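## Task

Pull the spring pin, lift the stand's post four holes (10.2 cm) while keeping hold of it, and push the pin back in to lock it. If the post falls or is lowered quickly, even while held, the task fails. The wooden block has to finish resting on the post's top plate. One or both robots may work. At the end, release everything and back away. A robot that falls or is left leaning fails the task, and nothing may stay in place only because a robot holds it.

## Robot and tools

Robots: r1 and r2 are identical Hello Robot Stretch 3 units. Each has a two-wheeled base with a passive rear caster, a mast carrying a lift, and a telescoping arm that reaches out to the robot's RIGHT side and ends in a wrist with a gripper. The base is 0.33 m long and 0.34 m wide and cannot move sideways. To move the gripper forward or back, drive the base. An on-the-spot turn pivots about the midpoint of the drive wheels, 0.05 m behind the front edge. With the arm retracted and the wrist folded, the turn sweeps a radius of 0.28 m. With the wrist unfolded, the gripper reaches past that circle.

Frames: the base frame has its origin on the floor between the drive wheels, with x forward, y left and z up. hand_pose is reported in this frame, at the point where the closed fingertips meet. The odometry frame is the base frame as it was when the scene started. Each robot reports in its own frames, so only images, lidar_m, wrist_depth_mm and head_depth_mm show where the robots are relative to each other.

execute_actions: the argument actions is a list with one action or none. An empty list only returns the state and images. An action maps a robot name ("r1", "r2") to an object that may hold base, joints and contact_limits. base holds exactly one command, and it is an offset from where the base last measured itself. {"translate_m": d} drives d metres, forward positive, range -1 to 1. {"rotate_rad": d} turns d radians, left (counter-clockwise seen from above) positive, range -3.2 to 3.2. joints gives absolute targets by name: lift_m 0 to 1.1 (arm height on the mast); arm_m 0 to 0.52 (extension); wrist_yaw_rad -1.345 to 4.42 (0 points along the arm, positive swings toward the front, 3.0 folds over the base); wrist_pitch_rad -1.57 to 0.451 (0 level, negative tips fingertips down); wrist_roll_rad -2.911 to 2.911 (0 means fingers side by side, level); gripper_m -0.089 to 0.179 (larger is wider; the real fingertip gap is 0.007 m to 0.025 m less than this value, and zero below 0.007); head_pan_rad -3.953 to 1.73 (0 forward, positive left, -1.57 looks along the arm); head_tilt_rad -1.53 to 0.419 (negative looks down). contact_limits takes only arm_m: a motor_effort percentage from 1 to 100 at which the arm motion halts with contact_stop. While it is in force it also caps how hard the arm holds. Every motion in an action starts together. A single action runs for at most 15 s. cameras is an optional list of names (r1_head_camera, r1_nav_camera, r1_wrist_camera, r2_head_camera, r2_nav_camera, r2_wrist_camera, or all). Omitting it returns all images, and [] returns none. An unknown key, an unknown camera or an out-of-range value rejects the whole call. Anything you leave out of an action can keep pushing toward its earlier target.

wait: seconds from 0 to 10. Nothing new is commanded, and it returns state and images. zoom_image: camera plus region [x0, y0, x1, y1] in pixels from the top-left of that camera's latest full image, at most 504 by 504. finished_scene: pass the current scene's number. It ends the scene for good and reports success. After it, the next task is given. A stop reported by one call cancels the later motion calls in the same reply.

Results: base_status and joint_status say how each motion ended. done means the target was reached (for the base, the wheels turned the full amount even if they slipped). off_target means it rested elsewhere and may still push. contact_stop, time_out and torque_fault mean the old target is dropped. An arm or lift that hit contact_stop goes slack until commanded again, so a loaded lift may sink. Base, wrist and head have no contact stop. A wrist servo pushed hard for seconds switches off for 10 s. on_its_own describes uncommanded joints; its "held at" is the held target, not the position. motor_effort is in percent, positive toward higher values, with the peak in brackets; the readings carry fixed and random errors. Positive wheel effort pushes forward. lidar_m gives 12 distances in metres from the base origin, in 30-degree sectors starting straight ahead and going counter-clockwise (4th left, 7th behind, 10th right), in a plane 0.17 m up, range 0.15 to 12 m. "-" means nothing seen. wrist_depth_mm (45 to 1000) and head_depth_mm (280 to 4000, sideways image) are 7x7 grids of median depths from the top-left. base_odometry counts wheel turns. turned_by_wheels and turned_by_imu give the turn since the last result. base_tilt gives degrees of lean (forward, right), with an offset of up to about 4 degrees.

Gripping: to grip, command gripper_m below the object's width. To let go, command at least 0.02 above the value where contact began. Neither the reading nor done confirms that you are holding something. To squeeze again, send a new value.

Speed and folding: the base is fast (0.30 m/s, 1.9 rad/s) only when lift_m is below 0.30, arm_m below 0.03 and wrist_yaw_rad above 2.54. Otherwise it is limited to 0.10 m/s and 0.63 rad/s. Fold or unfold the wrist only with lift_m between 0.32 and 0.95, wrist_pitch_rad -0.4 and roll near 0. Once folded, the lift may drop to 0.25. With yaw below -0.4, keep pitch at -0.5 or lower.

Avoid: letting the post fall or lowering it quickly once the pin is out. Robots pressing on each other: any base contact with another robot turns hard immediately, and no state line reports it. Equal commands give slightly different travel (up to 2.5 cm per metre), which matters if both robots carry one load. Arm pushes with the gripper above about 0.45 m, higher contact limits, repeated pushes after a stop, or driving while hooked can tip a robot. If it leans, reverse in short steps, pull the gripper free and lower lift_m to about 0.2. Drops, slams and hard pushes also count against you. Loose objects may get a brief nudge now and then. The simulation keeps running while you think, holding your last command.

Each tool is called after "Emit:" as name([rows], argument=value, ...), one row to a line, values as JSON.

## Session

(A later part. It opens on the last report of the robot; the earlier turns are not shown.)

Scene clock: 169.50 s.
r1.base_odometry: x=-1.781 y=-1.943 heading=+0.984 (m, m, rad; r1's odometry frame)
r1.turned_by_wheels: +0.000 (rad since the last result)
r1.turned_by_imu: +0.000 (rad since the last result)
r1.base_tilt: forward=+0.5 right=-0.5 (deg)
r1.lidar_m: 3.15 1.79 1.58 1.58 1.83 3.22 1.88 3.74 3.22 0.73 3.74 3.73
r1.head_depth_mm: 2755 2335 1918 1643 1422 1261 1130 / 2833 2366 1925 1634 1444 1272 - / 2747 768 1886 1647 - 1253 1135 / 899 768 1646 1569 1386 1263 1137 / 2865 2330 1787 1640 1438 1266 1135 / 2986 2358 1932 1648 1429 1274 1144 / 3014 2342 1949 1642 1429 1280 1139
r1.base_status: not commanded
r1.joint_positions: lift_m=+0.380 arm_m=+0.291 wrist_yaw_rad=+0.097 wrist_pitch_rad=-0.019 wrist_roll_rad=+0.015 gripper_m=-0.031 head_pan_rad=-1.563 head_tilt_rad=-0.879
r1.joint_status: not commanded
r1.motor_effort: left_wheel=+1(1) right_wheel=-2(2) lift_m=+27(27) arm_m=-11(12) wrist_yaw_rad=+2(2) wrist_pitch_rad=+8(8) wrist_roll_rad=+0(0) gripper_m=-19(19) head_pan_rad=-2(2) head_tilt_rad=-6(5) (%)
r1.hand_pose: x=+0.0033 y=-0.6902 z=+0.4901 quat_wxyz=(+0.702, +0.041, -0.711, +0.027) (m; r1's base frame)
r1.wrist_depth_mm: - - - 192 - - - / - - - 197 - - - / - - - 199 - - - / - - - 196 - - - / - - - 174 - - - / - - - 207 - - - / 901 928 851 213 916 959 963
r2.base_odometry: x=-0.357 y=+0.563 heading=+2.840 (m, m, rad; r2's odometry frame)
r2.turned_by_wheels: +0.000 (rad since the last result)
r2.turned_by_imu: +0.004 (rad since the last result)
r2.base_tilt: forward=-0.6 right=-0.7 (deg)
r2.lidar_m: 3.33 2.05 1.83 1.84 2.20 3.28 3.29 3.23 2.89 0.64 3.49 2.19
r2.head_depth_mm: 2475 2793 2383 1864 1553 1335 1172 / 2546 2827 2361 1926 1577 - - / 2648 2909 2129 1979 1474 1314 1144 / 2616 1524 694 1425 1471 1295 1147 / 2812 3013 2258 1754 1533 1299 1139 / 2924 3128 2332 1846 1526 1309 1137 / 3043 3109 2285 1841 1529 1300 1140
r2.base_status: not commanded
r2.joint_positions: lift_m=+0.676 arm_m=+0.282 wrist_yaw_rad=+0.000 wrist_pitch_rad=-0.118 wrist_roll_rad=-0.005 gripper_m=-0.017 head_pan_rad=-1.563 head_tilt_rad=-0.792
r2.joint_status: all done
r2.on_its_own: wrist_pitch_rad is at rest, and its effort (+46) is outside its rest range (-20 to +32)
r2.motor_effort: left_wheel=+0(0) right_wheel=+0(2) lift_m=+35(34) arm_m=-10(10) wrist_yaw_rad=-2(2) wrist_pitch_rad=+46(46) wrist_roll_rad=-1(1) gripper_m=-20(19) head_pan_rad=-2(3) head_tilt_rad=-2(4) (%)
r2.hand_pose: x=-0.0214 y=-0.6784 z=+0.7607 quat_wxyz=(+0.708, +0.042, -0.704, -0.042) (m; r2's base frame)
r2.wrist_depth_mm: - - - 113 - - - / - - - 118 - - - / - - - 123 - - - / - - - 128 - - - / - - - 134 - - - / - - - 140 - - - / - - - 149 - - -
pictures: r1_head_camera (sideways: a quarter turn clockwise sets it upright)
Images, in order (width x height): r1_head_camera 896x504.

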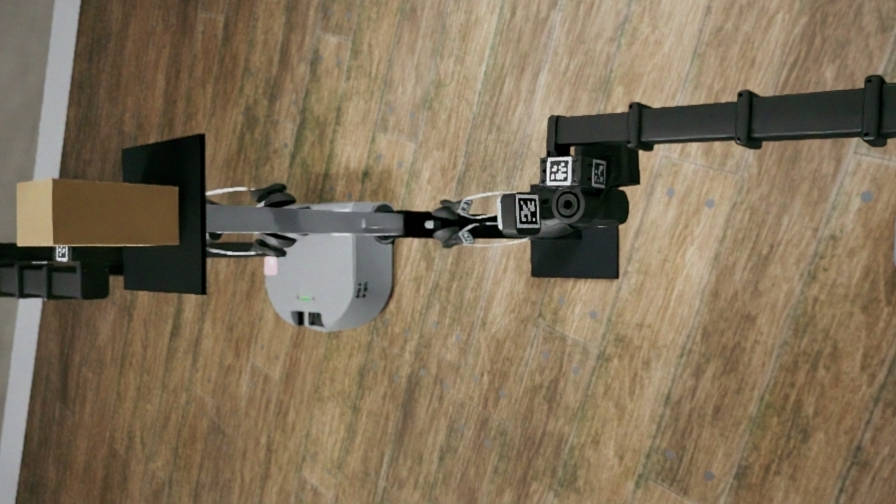

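Emit:
execute_actions([
  {"r2":{"joints":{"lift_m":0.665}},"r1":{"joints":{"gripper_m":0.05,"lift_m":0.387,"arm_m":0.309}}},
], cameras=["r1_wrist_camera"])

Emit:
execute_actions([
  {"r1":{"joints":{"gripper_m":-0.045}}},
], cameras=["r1_wrist_camera"])

Emit:
execute_actions([
  {"r1":{"joints":{"arm_m":0.288,"gripper_m":-0.06}}},
], cameras=["r1_wrist_camera","r1_head_camera"])

Emit:
zoom_image(camera="r1_head_camera", region=[390,180,490,270])

Scene clock: 175.20 s.
r1.base_odometry: x=-1.781 y=-1.943 heading=+0.984 (m, m, rad; r1's odometry frame)
r1.turned_by_wheels: +0.000 (rad since the last result)
r1.turned_by_imu: +0.001 (rad since the last result)
r1.base_tilt: forward=+0.5 right=-0.6 (deg)
r1.lidar_m: 3.12 1.80 1.58 1.58 1.83 3.24 1.88 3.73 3.20 0.72 3.74 3.72
r1.head_depth_mm: 2745 2348 1918 1652 1426 1268 1136 / 2847 2345 1921 1649 1446 1266 - / 2674 766 1876 1643 1357 1268 1123 / 913 765 1659 1547 1392 1267 1134 / 2836 2370 1823 1644 1421 1256 1137 / 2974 2367 1934 1634 1429 1267 1133 / 2988 2357 1941 1653 1439 1266 1144
r1.base_status: not commanded
r1.joint_positions: lift_m=+0.387 arm_m=+0.308 wrist_yaw_rad=+0.110 wrist_pitch_rad=-0.040 wrist_roll_rad=+0.015 gripper_m=+0.050 head_pan_rad=-1.563 head_tilt_rad=-0.879
r1.joint_status: all done
r1.on_its_own: arm_m is at rest, and its effort (+17) is outside its rest range (-14 to +14)
r1.motor_effort: left_wheel=+2(2) right_wheel=-5(5) lift_m=+44(48) arm_m=+17(19) wrist_yaw_rad=-5(4) wrist_pitch_rad=+18(20) wrist_roll_rad=-1(1) gripper_m=+5(80) head_pan_rad=-2(2) head_tilt_rad=-5(4) (%)
r1.hand_pose: x=+0.0066 y=-0.7064 z=+0.4912 quat_wxyz=(+0.702, +0.053, -0.710, +0.024) (m; r1's base frame)
r1.wrist_depth_mm: - - - 174 - - - / - - - 178 - - - / - - - 181 - - - / - - - 180 - - - / - - - 183 - - - / - - - 190 - - - / 871 897 832 196 896 967 974
r2.base_odometry: x=-0.357 y=+0.563 heading=+2.839 (m, m, rad; r2's odometry frame)
r2.turned_by_wheels: +0.000 (rad since the last result)
r2.turned_by_imu: +0.001 (rad since the last result)
r2.base_tilt: forward=-0.5 right=-0.8 (deg)
r2.lidar_m: 3.34 2.05 1.83 1.84 2.20 3.27 3.28 3.27 2.89 0.64 3.47 2.19
r2.head_depth_mm: 2470 2771 2391 1903 1565 1323 1158 / 2523 2834 2362 1881 1577 - - / 2617 2894 2133 1998 1462 1321 1147 / 2622 1511 697 1203 1484 1303 1144 / 2820 3029 2265 1759 1539 1309 1141 / 2917 3154 2314 1851 1527 1315 1136 / 3026 3130 2321 1840 1529 1306 1136
r2.base_status: not commanded
r2.joint_positions: lift_m=+0.665 arm_m=+0.282 wrist_yaw_rad=-0.002 wrist_pitch_rad=-0.083 wrist_roll_rad=-0.005 gripper_m=-0.017 head_pan_rad=-1.563 head_tilt_rad=-0.792
r2.joint_status: all done
r2.motor_effort: left_wheel=+0(2) right_wheel=+1(1) lift_m=+22(32) arm_m=-10(10) wrist_yaw_rad=+1(1) wrist_pitch_rad=+32(46) wrist_roll_rad=+0(1) gripper_m=-19(20) head_pan_rad=-3(2) head_tilt_rad=-3(3) (%)
r2.hand_pose: x=-0.0219 y=-0.6801 z=+0.7584 quat_wxyz=(+0.708, +0.029, -0.705, -0.030) (m; r2's base frame)
r2.wrist_depth_mm: - - - 116 - - - / - - - 121 - - - / - - - 125 - - - / - - - 130 - - - / - - - 134 - - - / - - - 140 - - - / - - - 147 - - -
pictures: r1_wrist_camera
Images, in order (width x height): r1_wrist_camera 644x364.

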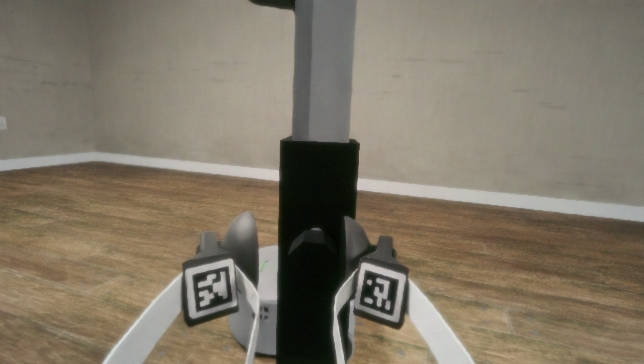

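Scene clock: 176.63 s.
r1.base_odometry: x=-1.781 y=-1.943 heading=+0.984 (m, m, rad; r1's odometry frame)
r1.turned_by_wheels: +0.000 (rad since the last result)
r1.turned_by_imu: +0.000 (rad since the last result)
r1.base_tilt: forward=+0.5 right=-0.7 (deg)
r1.lidar_m: 3.14 1.79 1.57 1.57 1.83 3.23 1.88 3.71 3.21 0.73 3.75 3.72
r1.head_depth_mm: 2735 2344 1925 1634 1435 1267 1132 / 2866 2327 1927 1644 1443 1267 - / 2736 768 1898 1649 1364 1262 1137 / 908 768 1648 1598 1392 1263 1142 / 2851 2365 1791 1644 1435 1268 1140 / 3018 2364 1948 1658 1444 1267 1143 / 2990 2366 1937 1655 1427 1262 1141
r1.base_status: not commanded
r1.joint_positions: lift_m=+0.387 arm_m=+0.308 wrist_yaw_rad=+0.094 wrist_pitch_rad=-0.041 wrist_roll_rad=+0.015 gripper_m=-0.044 head_pan_rad=-1.563 head_tilt_rad=-0.879
r1.joint_status: all done
r1.on_its_own: arm_m is at rest, and its effort (+17) is outside its rest range (-14 to +14)
r1.motor_effort: left_wheel=-2(2) right_wheel=+3(5) lift_m=+43(44) arm_m=+17(18) wrist_yaw_rad=+5(6) wrist_pitch_rad=+18(18) wrist_roll_rad=+0(0) gripper_m=-24(98) head_pan_rad=-1(2) head_tilt_rad=-6(4) (%)
r1.hand_pose: x=+0.0024 y=-0.7067 z=+0.4907 quat_wxyz=(+0.702, +0.048, -0.710, +0.018) (m; r1's base frame)
r1.wrist_depth_mm: - - - 175 - - - / - - - 180 - - - / - - - 181 - - - / - - - 180 - - - / - - - 183 - - - / - - - 151 - - - / 900 898 833 197 925 978 955
r2.base_odometry: x=-0.357 y=+0.563 heading=+2.839 (m, m, rad; r2's odometry frame)
r2.turned_by_wheels: +0.000 (rad since the last result)
r2.turned_by_imu: +0.000 (rad since the last result)
r2.base_tilt: forward=-0.5 right=-0.7 (deg)
r2.lidar_m: 3.34 2.06 1.83 1.84 2.19 3.27 3.29 3.26 2.89 0.64 3.46 2.19
r2.head_depth_mm: 2477 2764 2420 1881 1540 1326 1150 / 2545 2825 2356 1879 1581 - - / 2636 2870 2140 1981 1467 1320 1143 / 2594 1508 697 1197 1490 1309 1149 / 2808 3024 2253 1749 1526 1311 1146 / 2891 3139 2341 1848 1528 1305 1139 / 3015 3154 2312 1841 1525 1306 1141
r2.base_status: not commanded
r2.joint_positions: lift_m=+0.665 arm_m=+0.282 wrist_yaw_rad=-0.002 wrist_pitch_rad=-0.083 wrist_roll_rad=-0.005 gripper_m=-0.017 head_pan_rad=-1.563 head_tilt_rad=-0.792
r2.joint_status: not commanded
r2.motor_effort: left_wheel=-1(1) right_wheel=+1(1) lift_m=+22(22) arm_m=-10(10) wrist_yaw_rad=+1(2) wrist_pitch_rad=+32(32) wrist_roll_rad=+0(1) gripper_m=-20(19) head_pan_rad=-3(2) head_tilt_rad=-4(3) (%)
r2.hand_pose: x=-0.0219 y=-0.6801 z=+0.7584 quat_wxyz=(+0.708, +0.029, -0.705, -0.030) (m; r2's base frame)
r2.wrist_depth_mm: - - - 116 - - - / - - - 120 - - - / - - - 125 - - - / - - - 130 - - - / - - - 134 - - - / - - - 139 - - - / - - - 147 - - -
pictures: r1_wrist_camera
Images, in order (width x height): r1_wrist_camera 644x364.

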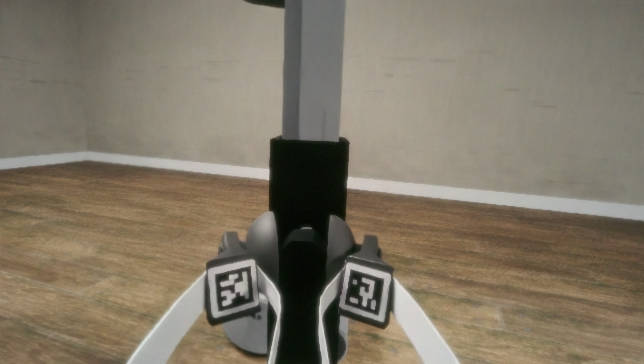

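Scene clock: 177.70 s.
r1.base_odometry: x=-1.781 y=-1.943 heading=+0.984 (m, m, rad; r1's odometry frame)
r1.turned_by_wheels: +0.000 (rad since the last result)
r1.turned_by_imu: +0.000 (rad since the last result)
r1.base_tilt: forward=+0.6 right=-0.5 (deg)
r1.lidar_m: 3.14 1.80 1.58 1.58 1.84 3.23 1.88 3.70 3.22 0.72 3.77 3.72
r1.head_depth_mm: 2772 2318 1909 1636 1429 1261 1137 / 2811 2349 1905 1629 1454 1270 - / 2764 765 1870 1668 - 1255 1135 / 905 768 1655 1574 1385 1264 1133 / 2876 2330 1796 1646 1434 1267 1133 / 2977 2356 1919 1661 1424 1265 1136 / 2974 2353 1938 1644 1427 1268 1141
r1.base_status: not commanded
r1.joint_positions: lift_m=+0.387 arm_m=+0.289 wrist_yaw_rad=+0.097 wrist_pitch_rad=-0.034 wrist_roll_rad=+0.015 gripper_m=-0.056 head_pan_rad=-1.563 head_tilt_rad=-0.880
r1.joint_status: gripper_m off_target (ended at -0.056, target -0.060); the others done
r1.motor_effort: left_wheel=+0(4) right_wheel=+0(8) lift_m=+43(43) arm_m=-11(21) wrist_yaw_rad=+2(5) wrist_pitch_rad=+15(18) wrist_roll_rad=+0(0) gripper_m=-22(89) head_pan_rad=-2(2) head_tilt_rad=-5(6) (%)
r1.hand_pose: x=+0.0032 y=-0.6878 z=+0.4927 quat_wxyz=(+0.702, +0.046, -0.710, +0.022) (m; r1's base frame)
r1.wrist_depth_mm: - - - 193 - - - / - - - 198 - - - / - - - 201 - - - / - - - 199 - - - / - - - 201 - - - / - - - 210 - - - / 901 891 827 216 974 969 -
r2.base_odometry: x=-0.357 y=+0.563 heading=+2.839 (m, m, rad; r2's odometry frame)
r2.turned_by_wheels: +0.000 (rad since the last result)
r2.turned_by_imu: +0.000 (rad since the last result)
r2.base_tilt: forward=-0.5 right=-0.7 (deg)
r2.lidar_m: 3.34 2.06 1.83 1.83 2.20 3.27 3.29 3.28 2.89 0.64 3.48 2.19
r2.head_depth_mm: 2451 2770 2378 1883 1551 1326 1153 / 2526 2819 2371 1891 1567 - - / 2629 2935 2118 1990 1465 1318 1153 / 2608 1507 697 1239 1485 1301 1140 / 2827 3039 2250 1759 1530 1312 1141 / 2874 3146 2326 1845 1527 1305 1140 / 3045 3164 2316 1832 1522 1307 1137
r2.base_status: not commanded
r2.joint_positions: lift_m=+0.665 arm_m=+0.282 wrist_yaw_rad=-0.002 wrist_pitch_rad=-0.083 wrist_roll_rad=-0.005 gripper_m=-0.017 head_pan_rad=-1.563 head_tilt_rad=-0.792
r2.joint_status: not commanded
r2.motor_effort: left_wheel=-1(1) right_wheel=+0(1) lift_m=+22(22) arm_m=-10(10) wrist_yaw_rad=+0(1) wrist_pitch_rad=+32(32) wrist_roll_rad=+0(1) gripper_m=-20(18) head_pan_rad=-3(1) head_tilt_rad=-3(3) (%)
r2.hand_pose: x=-0.0219 y=-0.6801 z=+0.7584 quat_wxyz=(+0.708, +0.029, -0.705, -0.030) (m; r2's base frame)
r2.wrist_depth_mm: - - - 116 - - - / - - - 120 - - - / - - - 124 - - - / - - - 129 - - - / - - - 134 - - - / - - - 140 - - - / - - - 146 - - -
pictures: r1_head_camera (sideways: a quarter turn clockwise sets it upright), r1_wrist_camera
Images, in order (width x height): r1_head_camera 896x504, r1_wrist_camera 644x364.

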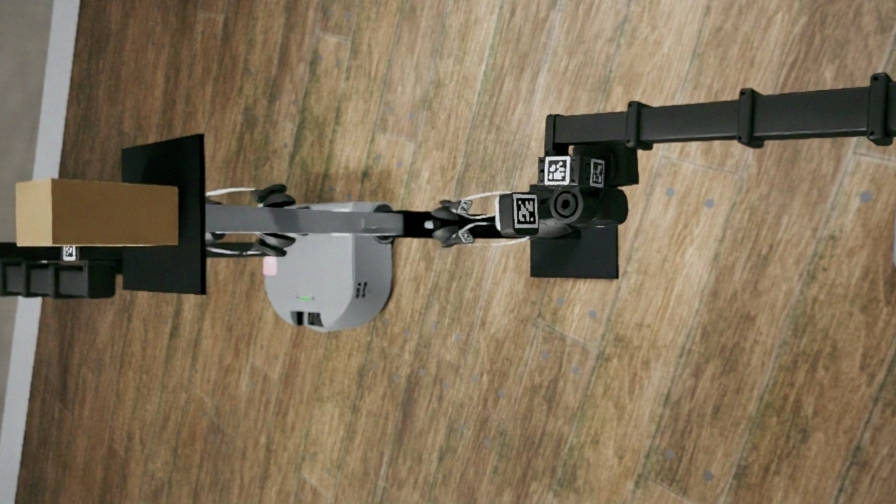

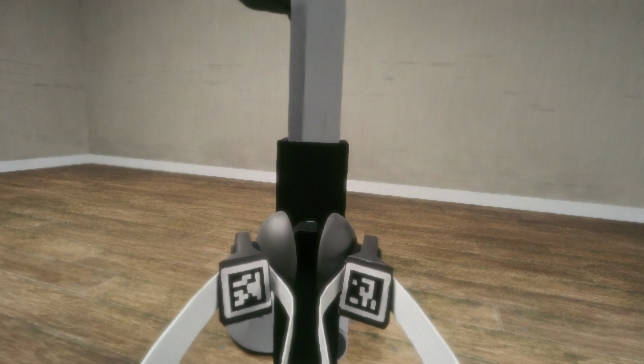

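Region (390, 180, 490, 270) of r1_head_camera's 896x504 image, scaled by 5.040, with more detail than that image has; it fills the top 454 rows of this view, and the rest is white.

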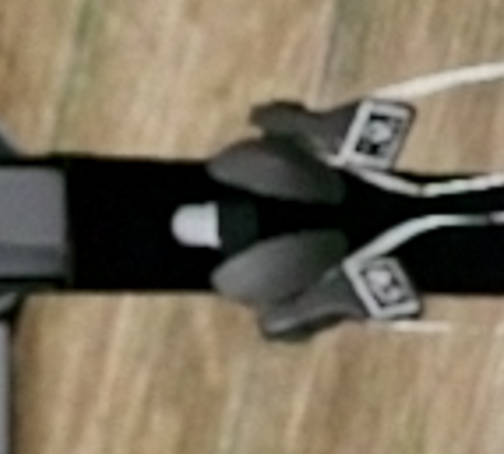

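Emit:
execute_actions([
  {"r2":{"joints":{"lift_m":0.659}},"r1":{"joints":{"gripper_m":0.055}}},
], cameras=[])

Emit:
execute_actions([
  {"r1":{"joints":{"arm_m":0.309,"lift_m":0.379}}},
], cameras=[])

Emit:
execute_actions([
  {"r1":{"joints":{"gripper_m":-0.045}}},
], cameras=["r1_wrist_camera","r1_head_camera"])

Emit:
execute_actions([
  {"r1":{"joints":{"arm_m":0.299}}},
], cameras=["r1_wrist_camera","r1_head_camera"])

Emit:
zoom_image(camera="r1_head_camera", region=[390,180,490,270])

Scene clock: 185.60 s.
r1.base_odometry: x=-1.781 y=-1.943 heading=+0.984 (m, m, rad; r1's odometry frame)
r1.turned_by_wheels: +0.000 (rad since the last result)
r1.turned_by_imu: +0.001 (rad since the last result)
r1.base_tilt: forward=+0.3 right=-0.5 (deg)
r1.lidar_m: 3.13 1.79 1.57 1.58 1.83 3.24 1.89 3.71 3.22 0.73 3.74 3.74
r1.head_depth_mm: 2774 2328 1923 1634 1420 1257 1137 / 2850 2329 1944 1625 1450 1278 - / 2748 766 1899 1667 - 1260 1135 / 921 770 1644 1576 1390 1265 1134 / 2877 2324 1801 1645 1432 1268 1139 / 2985 2329 1945 1648 1438 1263 1135 / 2974 2362 1926 1666 1434 1263 1133
r1.base_status: not commanded
r1.joint_positions: lift_m=+0.387 arm_m=+0.288 wrist_yaw_rad=+0.097 wrist_pitch_rad=-0.025 wrist_roll_rad=+0.015 gripper_m=+0.055 head_pan_rad=-1.563 head_tilt_rad=-0.880
r1.joint_status: all done
r1.motor_effort: left_wheel=+0(0) right_wheel=-1(1) lift_m=+44(43) arm_m=-8(10) wrist_yaw_rad=+2(1) wrist_pitch_rad=+11(15) wrist_roll_rad=+0(0) gripper_m=-1(79) head_pan_rad=-2(2) head_tilt_rad=-5(3) (%)
r1.hand_pose: x=+0.0034 y=-0.6878 z=+0.4950 quat_wxyz=(+0.702, +0.044, -0.711, +0.025) (m; r1's base frame)
r1.wrist_depth_mm: - - - 193 - - - / - - - 200 - - - / - - - 201 - - - / - - - 199 - - - / - - - 204 - - - / - - 885 211 - - - / 885 906 853 215 911 984 -
r2.base_odometry: x=-0.357 y=+0.563 heading=+2.839 (m, m, rad; r2's odometry frame)
r2.turned_by_wheels: +0.000 (rad since the last result)
r2.turned_by_imu: +0.001 (rad since the last result)
r2.base_tilt: forward=-0.5 right=-0.7 (deg)
r2.lidar_m: 3.32 2.05 1.83 1.84 2.19 3.27 3.28 3.25 2.88 0.65 3.48 2.18
r2.head_depth_mm: 2457 2768 2403 1879 1549 1319 1157 / 2511 2819 2367 1883 1569 - - / 2634 2894 2114 1955 1464 1317 1149 / 2610 1511 700 1233 1465 1299 1145 / 2819 3058 2232 1756 1538 1304 1142 / 2902 3133 2326 1843 1526 1310 1139 / 3034 3158 2329 1846 1527 1300 1132
r2.base_status: not commanded
r2.joint_positions: lift_m=+0.659 arm_m=+0.282 wrist_yaw_rad=-0.002 wrist_pitch_rad=-0.070 wrist_roll_rad=-0.005 gripper_m=-0.017 head_pan_rad=-1.563 head_tilt_rad=-0.792
r2.joint_status: all done
r2.motor_effort: left_wheel=-1(1) right_wheel=+1(2) lift_m=+21(20) arm_m=-10(10) wrist_yaw_rad=+1(1) wrist_pitch_rad=+27(32) wrist_roll_rad=-1(1) gripper_m=-19(19) head_pan_rad=-3(3) head_tilt_rad=-2(3) (%)
r2.hand_pose: x=-0.0219 y=-0.6807 z=+0.7558 quat_wxyz=(+0.709, +0.024, -0.705, -0.026) (m; r2's base frame)
r2.wrist_depth_mm: - - - 117 - - - / - - - 121 - - - / - - - 125 - - - / - - - 130 - - - / - - - 134 - - - / - - - 139 - - - / - - - 146 - - -
pictures: none
No camera images: the call's "cameras" was empty. Leave "cameras" out to get every camera's image.

Scene clock: 186.67 s.
r1.base_odometry: x=-1.781 y=-1.943 heading=+0.984 (m, m, rad; r1's odometry frame)
r1.turned_by_wheels: +0.000 (rad since the last result)
r1.turned_by_imu: +0.000 (rad since the last result)
r1.base_tilt: forward=+0.3 right=-0.5 (deg)
r1.lidar_m: 3.12 1.79 1.58 1.57 1.84 3.23 1.89 3.73 3.22 0.73 3.74 3.73
r1.head_depth_mm: 2784 2327 1936 1627 1426 1258 1129 / 2845 2328 1929 1629 1440 1281 - / 2725 770 1873 1671 1363 1272 1135 / 917 768 1657 1586 1395 1261 1133 / 2854 2348 1805 1638 1431 1270 1136 / 2983 2373 1943 1654 1436 1272 1134 / 2985 2368 1927 1644 1428 1270 1140
r1.base_status: not commanded
r1.joint_positions: lift_m=+0.379 arm_m=+0.309 wrist_yaw_rad=+0.098 wrist_pitch_rad=-0.024 wrist_roll_rad=+0.015 gripper_m=+0.055 head_pan_rad=-1.563 head_tilt_rad=-0.880
r1.joint_status: all done
r1.motor_effort: left_wheel=+0(0) right_wheel=-1(0) lift_m=+27(36) arm_m=+7(7) wrist_yaw_rad=+2(1) wrist_pitch_rad=+11(11) wrist_roll_rad=+0(0) gripper_m=+1(1) head_pan_rad=-2(2) head_tilt_rad=-4(5) (%)
r1.hand_pose: x=+0.0034 y=-0.7079 z=+0.4878 quat_wxyz=(+0.702, +0.043, -0.711, +0.025) (m; r1's base frame)
r1.wrist_depth_mm: - - - 174 - - - / - - - 180 - - - / - - - 177 - - - / - - - 177 - - - / - - - 180 - - - / - - 776 188 - - - / 875 922 833 193 915 - 965
r2.base_odometry: x=-0.357 y=+0.563 heading=+2.839 (m, m, rad; r2's odometry frame)
r2.turned_by_wheels: +0.000 (rad since the last result)
r2.turned_by_imu: +0.000 (rad since the last result)
r2.base_tilt: forward=-0.4 right=-0.8 (deg)
r2.lidar_m: 3.32 2.05 1.83 1.84 2.19 3.28 3.28 3.26 2.89 0.64 3.50 2.19
r2.head_depth_mm: 2468 2785 2389 1874 1558 1324 1156 / 2552 2835 2395 1873 1570 - - / 2639 2901 2121 1953 1469 1317 1147 / 2615 1497 701 1181 1475 1303 1140 / 2793 3032 2277 1747 1531 1311 1141 / 2912 3157 2342 1844 1535 1308 1138 / 2991 3155 2326 1835 1536 1301 1137
r2.base_status: not commanded
r2.joint_positions: lift_m=+0.659 arm_m=+0.282 wrist_yaw_rad=-0.002 wrist_pitch_rad=-0.070 wrist_roll_rad=-0.005 gripper_m=-0.017 head_pan_rad=-1.563 head_tilt_rad=-0.792
r2.joint_status: not commanded
r2.motor_effort: left_wheel=+0(1) right_wheel=+1(2) lift_m=+21(21) arm_m=-10(10) wrist_yaw_rad=+1(1) wrist_pitch_rad=+27(27) wrist_roll_rad=-1(1) gripper_m=-20(19) head_pan_rad=-2(3) head_tilt_rad=-4(4) (%)
r2.hand_pose: x=-0.0219 y=-0.6807 z=+0.7558 quat_wxyz=(+0.709, +0.024, -0.705, -0.026) (m; r2's base frame)
r2.wrist_depth_mm: - - - 117 - - - / - - - 121 - - - / - - - 125 - - - / - - - 130 - - - / - - - 134 - - - / - - - 139 - - - / - - - 146 - - -
pictures: none
No camera images: the call's "cameras" was empty. Leave "cameras" out to get every camera's image.

Scene clock: 188.17 s.
r1.base_odometry: x=-1.781 y=-1.943 heading=+0.984 (m, m, rad; r1's odometry frame)
r1.turned_by_wheels: +0.000 (rad since the last result)
r1.turned_by_imu: +0.000 (rad since the last result)
r1.base_tilt: forward=+0.5 right=-0.6 (deg)
r1.lidar_m: 3.15 1.79 1.58 1.58 1.83 3.24 1.89 3.73 3.22 0.73 3.73 3.73
r1.head_depth_mm: 2790 2338 1924 1633 1430 1255 1134 / 2867 2365 1946 1641 1435 1273 - / 2729 769 1897 1629 1351 1270 1137 / 921 768 1658 1576 1387 1267 1143 / 2871 2322 1797 1648 1420 1261 1139 / 3006 2352 1930 1646 1440 1264 1138 / 2965 2339 1935 1648 1432 1273 1142
r1.base_status: not commanded
r1.joint_positions: lift_m=+0.379 arm_m=+0.309 wrist_yaw_rad=+0.093 wrist_pitch_rad=-0.025 wrist_roll_rad=+0.015 gripper_m=-0.044 head_pan_rad=-1.563 head_tilt_rad=-0.880
r1.joint_status: all done
r1.motor_effort: left_wheel=+0(0) right_wheel=-1(2) lift_m=+27(27) arm_m=+6(6) wrist_yaw_rad=+6(6) wrist_pitch_rad=+11(11) wrist_roll_rad=+0(0) gripper_m=-24(100) head_pan_rad=-2(2) head_tilt_rad=-5(6) (%)
r1.hand_pose: x=+0.0023 y=-0.7080 z=+0.4875 quat_wxyz=(+0.702, +0.042, -0.711, +0.023) (m; r1's base frame)
r1.wrist_depth_mm: - - - 174 - - - / - - - 177 - - - / - - - 182 - - - / - - - 179 - - - / - - - 160 - - - / - - - 189 - - - / 854 911 813 194 963 986 980
r2.base_odometry: x=-0.357 y=+0.563 heading=+2.839 (m, m, rad; r2's odometry frame)
r2.turned_by_wheels: +0.000 (rad since the last result)
r2.turned_by_imu: +0.000 (rad since the last result)
r2.base_tilt: forward=-0.5 right=-0.8 (deg)
r2.lidar_m: 3.35 2.06 1.83 1.84 2.20 3.29 3.29 3.25 2.89 0.64 3.49 2.19
r2.head_depth_mm: 2462 2761 2380 1883 1553 1318 1149 / 2566 2836 2385 1868 1574 - - / 2628 2886 2120 1953 1471 1312 1149 / 2614 1515 700 1172 1471 1301 1147 / 2828 3020 2245 1758 1529 1305 1140 / 2887 3110 2314 1853 1532 1302 1141 / 3001 3150 2327 1844 1521 1305 1140
r2.base_status: not commanded
r2.joint_positions: lift_m=+0.659 arm_m=+0.282 wrist_yaw_rad=-0.002 wrist_pitch_rad=-0.070 wrist_roll_rad=-0.005 gripper_m=-0.017 head_pan_rad=-1.563 head_tilt_rad=-0.792
r2.joint_status: not commanded
r2.motor_effort: left_wheel=-1(0) right_wheel=+1(1) lift_m=+21(21) arm_m=-10(10) wrist_yaw_rad=+1(1) wrist_pitch_rad=+27(27) wrist_roll_rad=-1(0) gripper_m=-19(20) head_pan_rad=-2(3) head_tilt_rad=-3(3) (%)
r2.hand_pose: x=-0.0219 y=-0.6807 z=+0.7558 quat_wxyz=(+0.709, +0.024, -0.705, -0.026) (m; r2's base frame)
r2.wrist_depth_mm: - - - 117 - - - / - - - 121 - - - / - - - 125 - - - / - - - 129 - - - / - - - 134 - - - / - - - 139 - - - / - - - 146 - - -
pictures: r1_head_camera (sideways: a quarter turn clockwise sets it upright), r1_wrist_camera
Images, in order (width x height): r1_head_camera 896x504, r1_wrist_camera 644x364.

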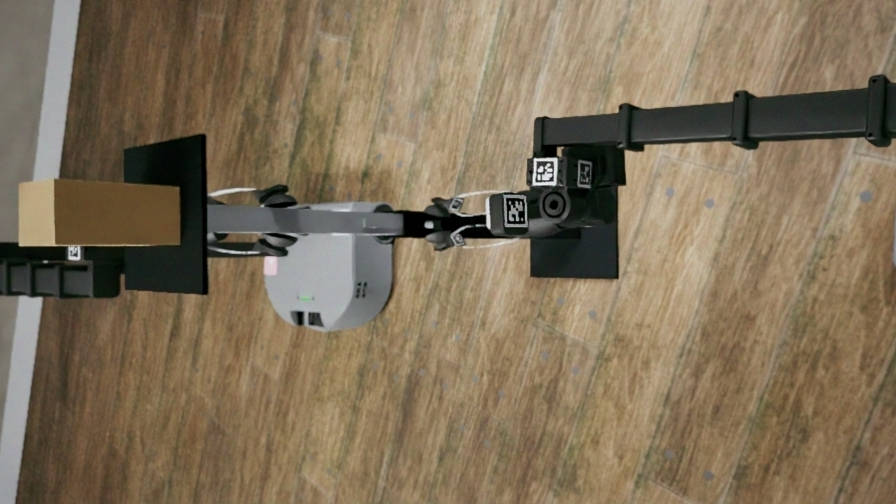

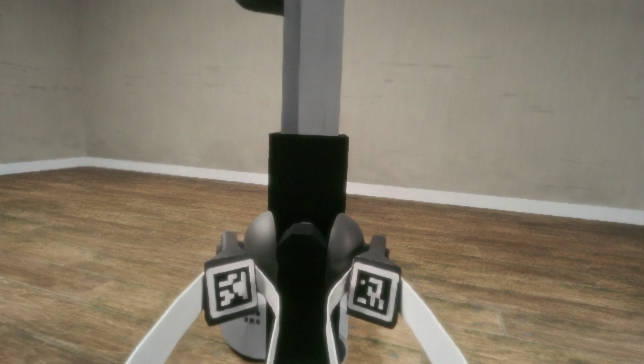

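Scene clock: 189.10 s.
r1.base_odometry: x=-1.781 y=-1.943 heading=+0.984 (m, m, rad; r1's odometry frame)
r1.turned_by_wheels: +0.000 (rad since the last result)
r1.turned_by_imu: +0.000 (rad since the last result)
r1.base_tilt: forward=+0.6 right=-0.7 (deg)
r1.lidar_m: 3.16 1.80 1.57 1.57 1.84 3.24 1.89 3.72 3.22 0.73 3.76 3.72
r1.head_depth_mm: 2752 2319 1912 1629 1418 1261 1133 / 2844 2325 1911 1639 1449 1275 - / 2656 767 1877 1638 - 1251 1128 / 920 765 1653 1565 1391 1259 1134 / 2817 2348 1807 1648 1439 1258 1137 / 2998 2320 1949 1653 1431 1264 1129 / 3006 2348 1922 1645 1445 1273 1142
r1.base_status: not commanded
r1.joint_positions: lift_m=+0.379 arm_m=+0.300 wrist_yaw_rad=+0.098 wrist_pitch_rad=-0.025 wrist_roll_rad=+0.015 gripper_m=-0.040 head_pan_rad=-1.563 head_tilt_rad=-0.880
r1.joint_status: all done
r1.on_its_own: gripper_m is held at -0.039, not at your -0.045, by its stall guard, which is still easing; arm_m is at rest, and its effort (-19) is outside its rest range (-14 to +14)
r1.motor_effort: left_wheel=+3(3) right_wheel=-7(7) lift_m=+29(28) arm_m=-19(24) wrist_yaw_rad=+1(4) wrist_pitch_rad=+11(11) wrist_roll_rad=+0(0) gripper_m=-2(25) head_pan_rad=-1(2) head_tilt_rad=-5(5) (%)
r1.hand_pose: x=+0.0035 y=-0.6995 z=+0.4875 quat_wxyz=(+0.702, +0.044, -0.711, +0.025) (m; r1's base frame)
r1.wrist_depth_mm: - - - 182 - - - / - - - 186 - - - / - - - 185 - - - / - - - 185 - - - / - - - 162 - - - / - - - 196 - - - / 871 875 859 203 923 959 978
r2.base_odometry: x=-0.357 y=+0.563 heading=+2.839 (m, m, rad; r2's odometry frame)
r2.turned_by_wheels: +0.000 (rad since the last result)
r2.turned_by_imu: +0.000 (rad since the last result)
r2.base_tilt: forward=-0.5 right=-0.8 (deg)
r2.lidar_m: 3.34 2.06 1.83 1.84 2.20 3.27 3.29 3.25 2.88 0.64 3.48 2.18
r2.head_depth_mm: 2481 2757 2389 1885 1554 1318 1157 / 2556 2827 2362 1876 1570 - - / 2633 2908 2109 1952 1468 1322 1148 / 2617 1509 701 1220 1471 1305 1143 / 2800 3057 2267 1760 1537 1311 1140 / 2924 3137 2315 1855 1537 1311 1139 / 3020 3096 2323 1840 1534 1309 1136
r2.base_status: not commanded
r2.joint_positions: lift_m=+0.659 arm_m=+0.282 wrist_yaw_rad=-0.002 wrist_pitch_rad=-0.073 wrist_roll_rad=-0.005 gripper_m=-0.017 head_pan_rad=-1.563 head_tilt_rad=-0.792
r2.joint_status: not commanded
r2.motor_effort: left_wheel=+0(1) right_wheel=+1(1) lift_m=+21(21) arm_m=-10(10) wrist_yaw_rad=+1(1) wrist_pitch_rad=+28(29) wrist_roll_rad=-1(1) gripper_m=-20(19) head_pan_rad=-3(3) head_tilt_rad=-4(4) (%)
r2.hand_pose: x=-0.0219 y=-0.6806 z=+0.7550 quat_wxyz=(+0.708, +0.025, -0.705, -0.027) (m; r2's base frame)
r2.wrist_depth_mm: - - - 117 - - - / - - - 121 - - - / - - - 125 - - - / - - - 130 - - - / - - - 134 - - - / - - - 139 - - - / - - - 146 - - -
pictures: r1_head_camera (sideways: a quarter turn clockwise sets it upright), r1_wrist_camera
Images, in order (width x height): r1_head_camera 896x504, r1_wrist_camera 644x364.

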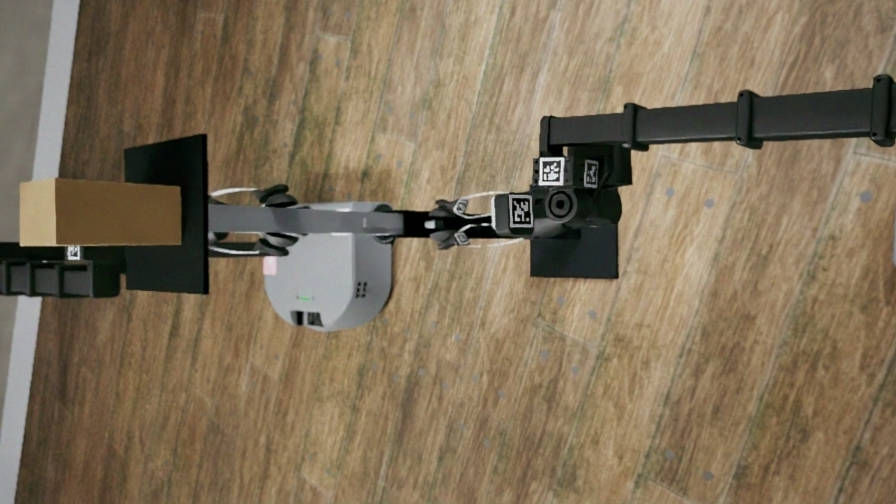

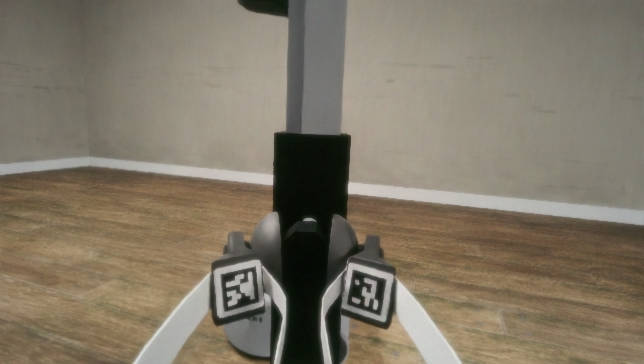

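Region (390, 180, 490, 270) of r1_head_camera's 896x504 image, scaled by 5.040, with more detail than that image has; it fills the top 454 rows of this view, and the rest is white.

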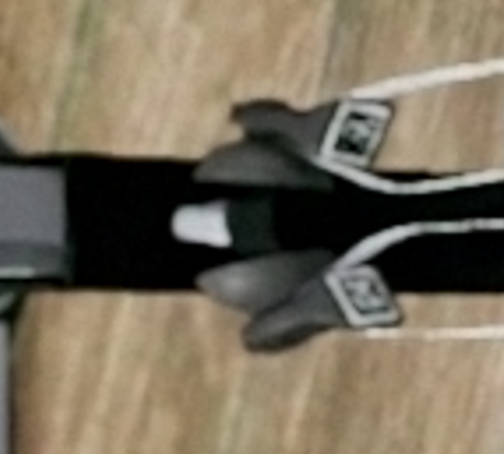

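Emit:
execute_actions([
  {"r2":{"joints":{"lift_m":0.664}}},
], cameras=[])

Emit:
execute_actions([
  {"r1":{"joints":{"arm_m":0.293}}},
], cameras=["r1_head_camera"])

Emit:
zoom_image(camera="r1_head_camera", region=[390,180,490,270])

Emit:
execute_actions([
  {"r2":{"joints":{"lift_m":0.678}}},
], cameras=["r1_head_camera"])

Emit:
zoom_image(camera="r1_head_camera", region=[390,180,490,270])

Scene clock: 193.30 s.
r1.base_odometry: x=-1.781 y=-1.943 heading=+0.984 (m, m, rad; r1's odometry frame)
r1.turned_by_wheels: +0.000 (rad since the last result)
r1.turned_by_imu: +0.001 (rad since the last result)
r1.base_tilt: forward=+0.4 right=-0.5 (deg)
r1.lidar_m: 3.15 1.80 1.58 1.58 1.83 3.26 1.88 3.71 3.22 0.73 3.74 3.72
r1.head_depth_mm: 2783 2307 1913 1639 1424 1260 1133 / 2824 2333 1930 1635 1454 1272 - / 2656 769 1898 1644 - 1262 1129 / 910 767 1666 1576 1397 1267 1139 / 2892 2360 1798 1639 1428 1275 1138 / 2928 2326 1936 1652 1423 1269 1141 / 3031 2345 1928 1653 1429 1276 1144
r1.base_status: not commanded
r1.joint_positions: lift_m=+0.379 arm_m=+0.300 wrist_yaw_rad=+0.098 wrist_pitch_rad=-0.025 wrist_roll_rad=+0.015 gripper_m=-0.033 head_pan_rad=-1.563 head_tilt_rad=-0.880
r1.joint_status: not commanded
r1.on_its_own: gripper_m is held at -0.033, not at your -0.045, by its stall guard, which is not easing now; arm_m is at rest, and its effort (-16) is outside its rest range (-14 to +14)
r1.motor_effort: left_wheel=+3(3) right_wheel=-7(7) lift_m=+28(29) arm_m=-16(15) wrist_yaw_rad=+2(2) wrist_pitch_rad=+11(11) wrist_roll_rad=+0(0) gripper_m=-20(19) head_pan_rad=-2(2) head_tilt_rad=-6(6) (%)
r1.hand_pose: x=+0.0035 y=-0.6993 z=+0.4875 quat_wxyz=(+0.702, +0.044, -0.711, +0.025) (m; r1's base frame)
r1.wrist_depth_mm: - - - 183 - - - / - - - 186 - - - / - - - 185 - - - / - - - 187 - - - / - - - 162 - - - / - - - 197 - - - / 907 905 829 203 947 993 979
r2.base_odometry: x=-0.357 y=+0.563 heading=+2.839 (m, m, rad; r2's odometry frame)
r2.turned_by_wheels: +0.000 (rad since the last result)
r2.turned_by_imu: +0.000 (rad since the last result)
r2.base_tilt: forward=-0.6 right=-0.8 (deg)
r2.lidar_m: 3.32 2.05 1.83 1.83 2.20 3.28 3.27 3.27 2.89 0.64 3.48 2.19
r2.head_depth_mm: 2460 2754 2389 1892 1551 1325 1152 / 2552 2821 2377 1875 1578 - - / 2617 2885 2118 1996 1474 1320 1152 / 2610 1503 703 1453 1468 1306 1142 / 2796 3043 2256 1750 1534 1311 1142 / 2903 3157 2344 1842 1525 1308 1139 / 3044 3122 2314 1841 1522 1307 1138
r2.base_status: not commanded
r2.joint_positions: lift_m=+0.663 arm_m=+0.282 wrist_yaw_rad=-0.002 wrist_pitch_rad=-0.087 wrist_roll_rad=-0.005 gripper_m=-0.017 head_pan_rad=-1.563 head_tilt_rad=-0.792
r2.joint_status: all done
r2.on_its_own: wrist_pitch_rad is at rest, and its effort (+34) is outside its rest range (-20 to +32)
r2.motor_effort: left_wheel=-1(0) right_wheel=+1(2) lift_m=+33(32) arm_m=-10(10) wrist_yaw_rad=+2(1) wrist_pitch_rad=+34(34) wrist_roll_rad=-1(1) gripper_m=-19(19) head_pan_rad=-3(2) head_tilt_rad=-3(4) (%)
r2.hand_pose: x=-0.0219 y=-0.6799 z=+0.7556 quat_wxyz=(+0.708, +0.031, -0.705, -0.032) (m; r2's base frame)
r2.wrist_depth_mm: - - - 116 - - - / - - - 120 - - - / - - - 125 - - - / - - - 129 - - - / - - - 134 - - - / - - - 140 - - - / - - - 147 - - -
pictures: none
No camera images: the call's "cameras" was empty. Leave "cameras" out to get every camera's image.

Scene clock: 194.00 s.
r1.base_odometry: x=-1.781 y=-1.943 heading=+0.984 (m, m, rad; r1's odometry frame)
r1.turned_by_wheels: +0.000 (rad since the last result)
r1.turned_by_imu: +0.000 (rad since the last result)
r1.base_tilt: forward=+0.4 right=-0.6 (deg)
r1.lidar_m: 3.14 1.80 1.57 1.57 1.83 3.22 1.88 3.75 3.22 0.73 3.75 3.73
r1.head_depth_mm: 2748 2316 1916 1646 1430 1259 1130 / 2825 2331 1920 1613 1455 1261 - / 2660 767 1886 1662 - 1261 1130 / 911 768 1666 1568 1394 1261 1142 / 2857 2351 1789 1637 1441 1262 1137 / 2978 2344 1936 1636 1423 1263 1134 / 2991 2334 1929 1659 1424 1265 1134
r1.base_status: not commanded
r1.joint_positions: lift_m=+0.379 arm_m=+0.294 wrist_yaw_rad=+0.098 wrist_pitch_rad=-0.025 wrist_roll_rad=+0.015 gripper_m=-0.033 head_pan_rad=-1.563 head_tilt_rad=-0.880
r1.joint_status: all done
r1.on_its_own: gripper_m is held at -0.033, not at your -0.045, by its stall guard, which is not easing now
r1.motor_effort: left_wheel=+2(3) right_wheel=-4(7) lift_m=+28(28) arm_m=-13(13) wrist_yaw_rad=+1(2) wrist_pitch_rad=+11(11) wrist_roll_rad=+0(0) gripper_m=-20(20) head_pan_rad=-2(2) head_tilt_rad=-6(4) (%)
r1.hand_pose: x=+0.0035 y=-0.6932 z=+0.4875 quat_wxyz=(+0.702, +0.044, -0.711, +0.025) (m; r1's base frame)
r1.wrist_depth_mm: - - - 188 - - - / - - - 193 - - - / - - - 191 - - - / - - - 194 - - - / - - - 164 - - - / - - - 203 - - - / 887 891 816 209 948 972 -
r2.base_odometry: x=-0.357 y=+0.563 heading=+2.839 (m, m, rad; r2's odometry frame)
r2.turned_by_wheels: +0.000 (rad since the last result)
r2.turned_by_imu: +0.000 (rad since the last result)
r2.base_tilt: forward=-0.5 right=-0.8 (deg)
r2.lidar_m: 3.33 2.06 1.83 1.84 2.20 3.27 3.30 3.27 2.88 0.64 3.48 2.18
r2.head_depth_mm: 2455 2760 2387 1880 1555 1324 1157 / 2530 2850 2393 1865 1575 - - / 2649 2898 2108 1993 1466 1305 1146 / 2612 1504 702 1447 1470 1300 1146 / 2818 3013 2248 1762 1541 1316 1145 / 2910 3117 2331 1854 1530 1312 1138 / 3033 3128 2306 1841 1536 1299 1133
r2.base_status: not commanded
r2.joint_positions: lift_m=+0.663 arm_m=+0.282 wrist_yaw_rad=-0.002 wrist_pitch_rad=-0.087 wrist_roll_rad=-0.005 gripper_m=-0.017 head_pan_rad=-1.563 head_tilt_rad=-0.792
r2.joint_status: not commanded
r2.on_its_own: wrist_pitch_rad is at rest, and its effort (+34) is outside its rest range (-20 to +32)
r2.motor_effort: left_wheel=+0(0) right_wheel=+2(2) lift_m=+32(33) arm_m=-10(10) wrist_yaw_rad=+1(1) wrist_pitch_rad=+34(34) wrist_roll_rad=-1(1) gripper_m=-19(20) head_pan_rad=-1(3) head_tilt_rad=-3(3) (%)
r2.hand_pose: x=-0.0219 y=-0.6799 z=+0.7556 quat_wxyz=(+0.708, +0.031, -0.705, -0.032) (m; r2's base frame)
r2.wrist_depth_mm: - - - 116 - - - / - - - 120 - - - / - - - 125 - - - / - - - 129 - - - / - - - 134 - - - / - - - 139 - - - / - - - 147 - - -
pictures: r1_head_camera (sideways: a quarter turn clockwise sets it upright)
Images, in order (width x height): r1_head_camera 896x504.

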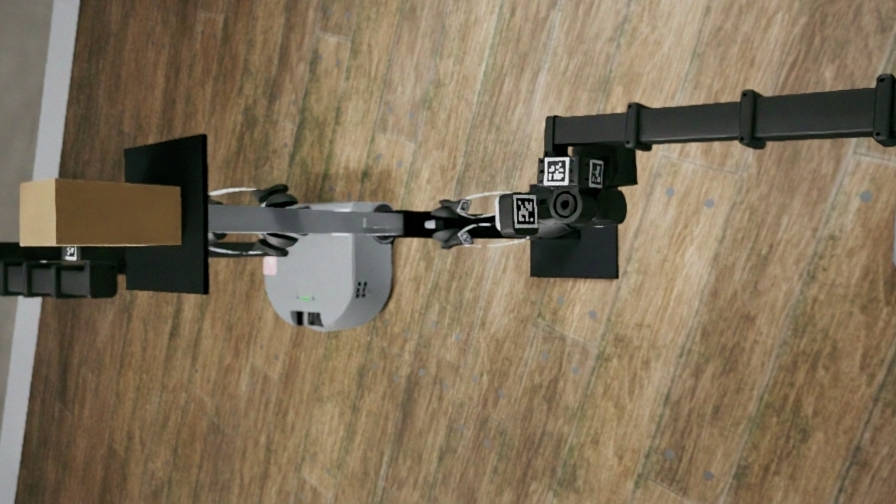

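Region (390, 180, 490, 270) of r1_head_camera's 896x504 image, scaled by 5.040, with more detail than that image has; it fills the top 454 rows of this view, and the rest is white.

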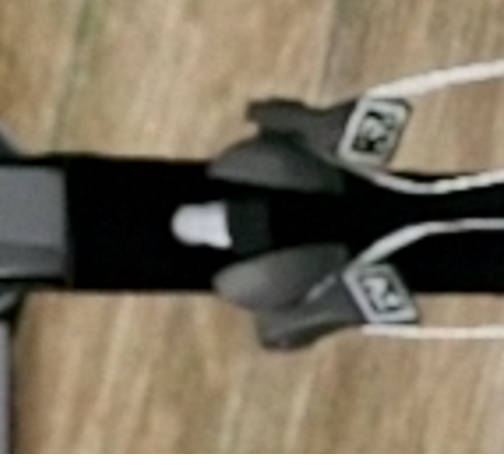

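Scene clock: 194.90 s.
r1.base_odometry: x=-1.781 y=-1.943 heading=+0.984 (m, m, rad; r1's odometry frame)
r1.turned_by_wheels: +0.000 (rad since the last result)
r1.turned_by_imu: +0.000 (rad since the last result)
r1.base_tilt: forward=+0.5 right=-0.6 (deg)
r1.lidar_m: 3.14 1.80 1.58 1.58 1.83 3.22 1.88 3.74 3.21 0.72 3.73 3.73
r1.head_depth_mm: 2770 2339 1937 1636 1428 1266 1135 / 2804 2353 1924 1635 1452 1262 - / 2742 766 1879 1651 - 1266 1128 / 897 767 1633 1577 1399 1268 1134 / 2869 2329 1796 1636 1437 1262 1137 / 3003 2372 1934 1639 1425 1269 1136 / 3018 2370 1933 1649 1436 1279 1140
r1.base_status: not commanded
r1.joint_positions: lift_m=+0.379 arm_m=+0.294 wrist_yaw_rad=+0.098 wrist_pitch_rad=-0.025 wrist_roll_rad=+0.015 gripper_m=-0.033 head_pan_rad=-1.563 head_tilt_rad=-0.880
r1.joint_status: not commanded
r1.on_its_own: gripper_m is held at -0.033, not at your -0.045, by its stall guard, which is not easing now
r1.motor_effort: left_wheel=+1(1) right_wheel=-3(4) lift_m=+28(28) arm_m=-12(13) wrist_yaw_rad=+1(2) wrist_pitch_rad=+11(11) wrist_roll_rad=+0(0) gripper_m=-19(20) head_pan_rad=-2(2) head_tilt_rad=-5(6) (%)
r1.hand_pose: x=+0.0035 y=-0.6931 z=+0.4875 quat_wxyz=(+0.702, +0.044, -0.711, +0.025) (m; r1's base frame)
r1.wrist_depth_mm: - - - 189 - - - / - - - 193 - - - / - - - 192 - - - / - - - 193 - - - / - - - 164 - - - / - - - 203 - - - / 877 875 827 210 924 963 984
r2.base_odometry: x=-0.357 y=+0.563 heading=+2.840 (m, m, rad; r2's odometry frame)
r2.turned_by_wheels: +0.000 (rad since the last result)
r2.turned_by_imu: +0.001 (rad since the last result)
r2.base_tilt: forward=-0.6 right=-0.6 (deg)
r2.lidar_m: 3.35 2.05 1.83 1.84 2.20 3.27 3.29 3.28 2.88 0.64 3.48 2.19
r2.head_depth_mm: 2465 2763 2369 1880 1555 1337 1174 / 2574 2810 2361 1927 1587 - - / 2619 2896 2119 1972 1463 1316 1148 / 2604 1471 695 1430 1463 1295 1144 / 2793 3008 2245 1739 1531 1305 1145 / 2911 3134 2311 1837 1521 1308 1139 / 3022 3143 2304 1832 1520 1307 1140
r2.base_status: not commanded
r2.joint_positions: lift_m=+0.677 arm_m=+0.282 wrist_yaw_rad=-0.002 wrist_pitch_rad=-0.121 wrist_roll_rad=-0.005 gripper_m=-0.017 head_pan_rad=-1.563 head_tilt_rad=-0.792
r2.joint_status: all done
r2.on_its_own: wrist_pitch_rad is at rest, and its effort (+47) is outside its rest range (-20 to +32)
r2.motor_effort: left_wheel=-1(0) right_wheel=+0(1) lift_m=+35(35) arm_m=-10(10) wrist_yaw_rad=+1(2) wrist_pitch_rad=+47(47) wrist_roll_rad=-1(1) gripper_m=-19(19) head_pan_rad=-2(1) head_tilt_rad=-3(3) (%)
r2.hand_pose: x=-0.0219 y=-0.6782 z=+0.7610 quat_wxyz=(+0.708, +0.043, -0.704, -0.044) (m; r2's base frame)
r2.wrist_depth_mm: - - - 113 - - - / - - - 118 - - - / - - - 123 - - - / - - - 128 - - - / - - - 134 - - - / - - - 140 - - - / - - - 149 - - -
pictures: r1_head_camera (sideways: a quarter turn clockwise sets it upright)
Images, in order (width x height): r1_head_camera 896x504.

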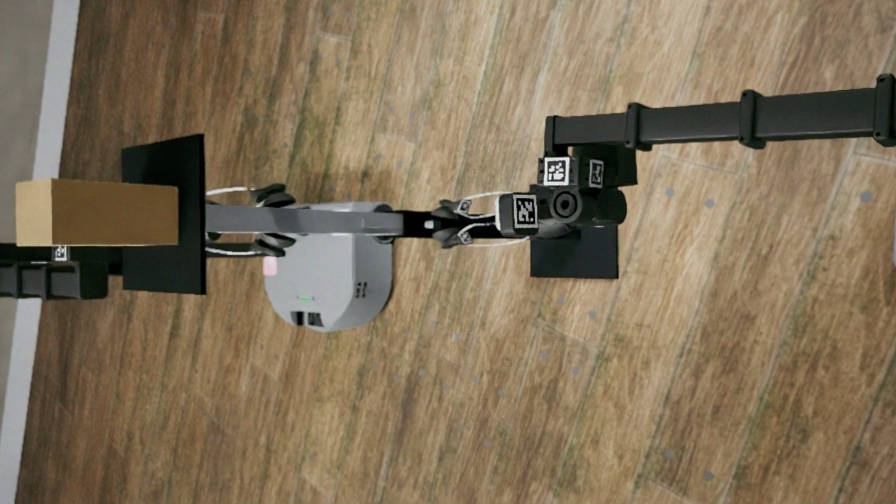

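Region (390, 180, 490, 270) of r1_head_camera's 896x504 image, scaled by 5.040, with more detail than that image has; it fills the top 454 rows of this view, and the rest is white.

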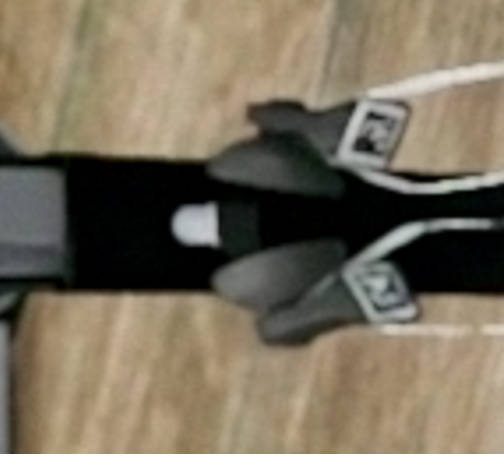

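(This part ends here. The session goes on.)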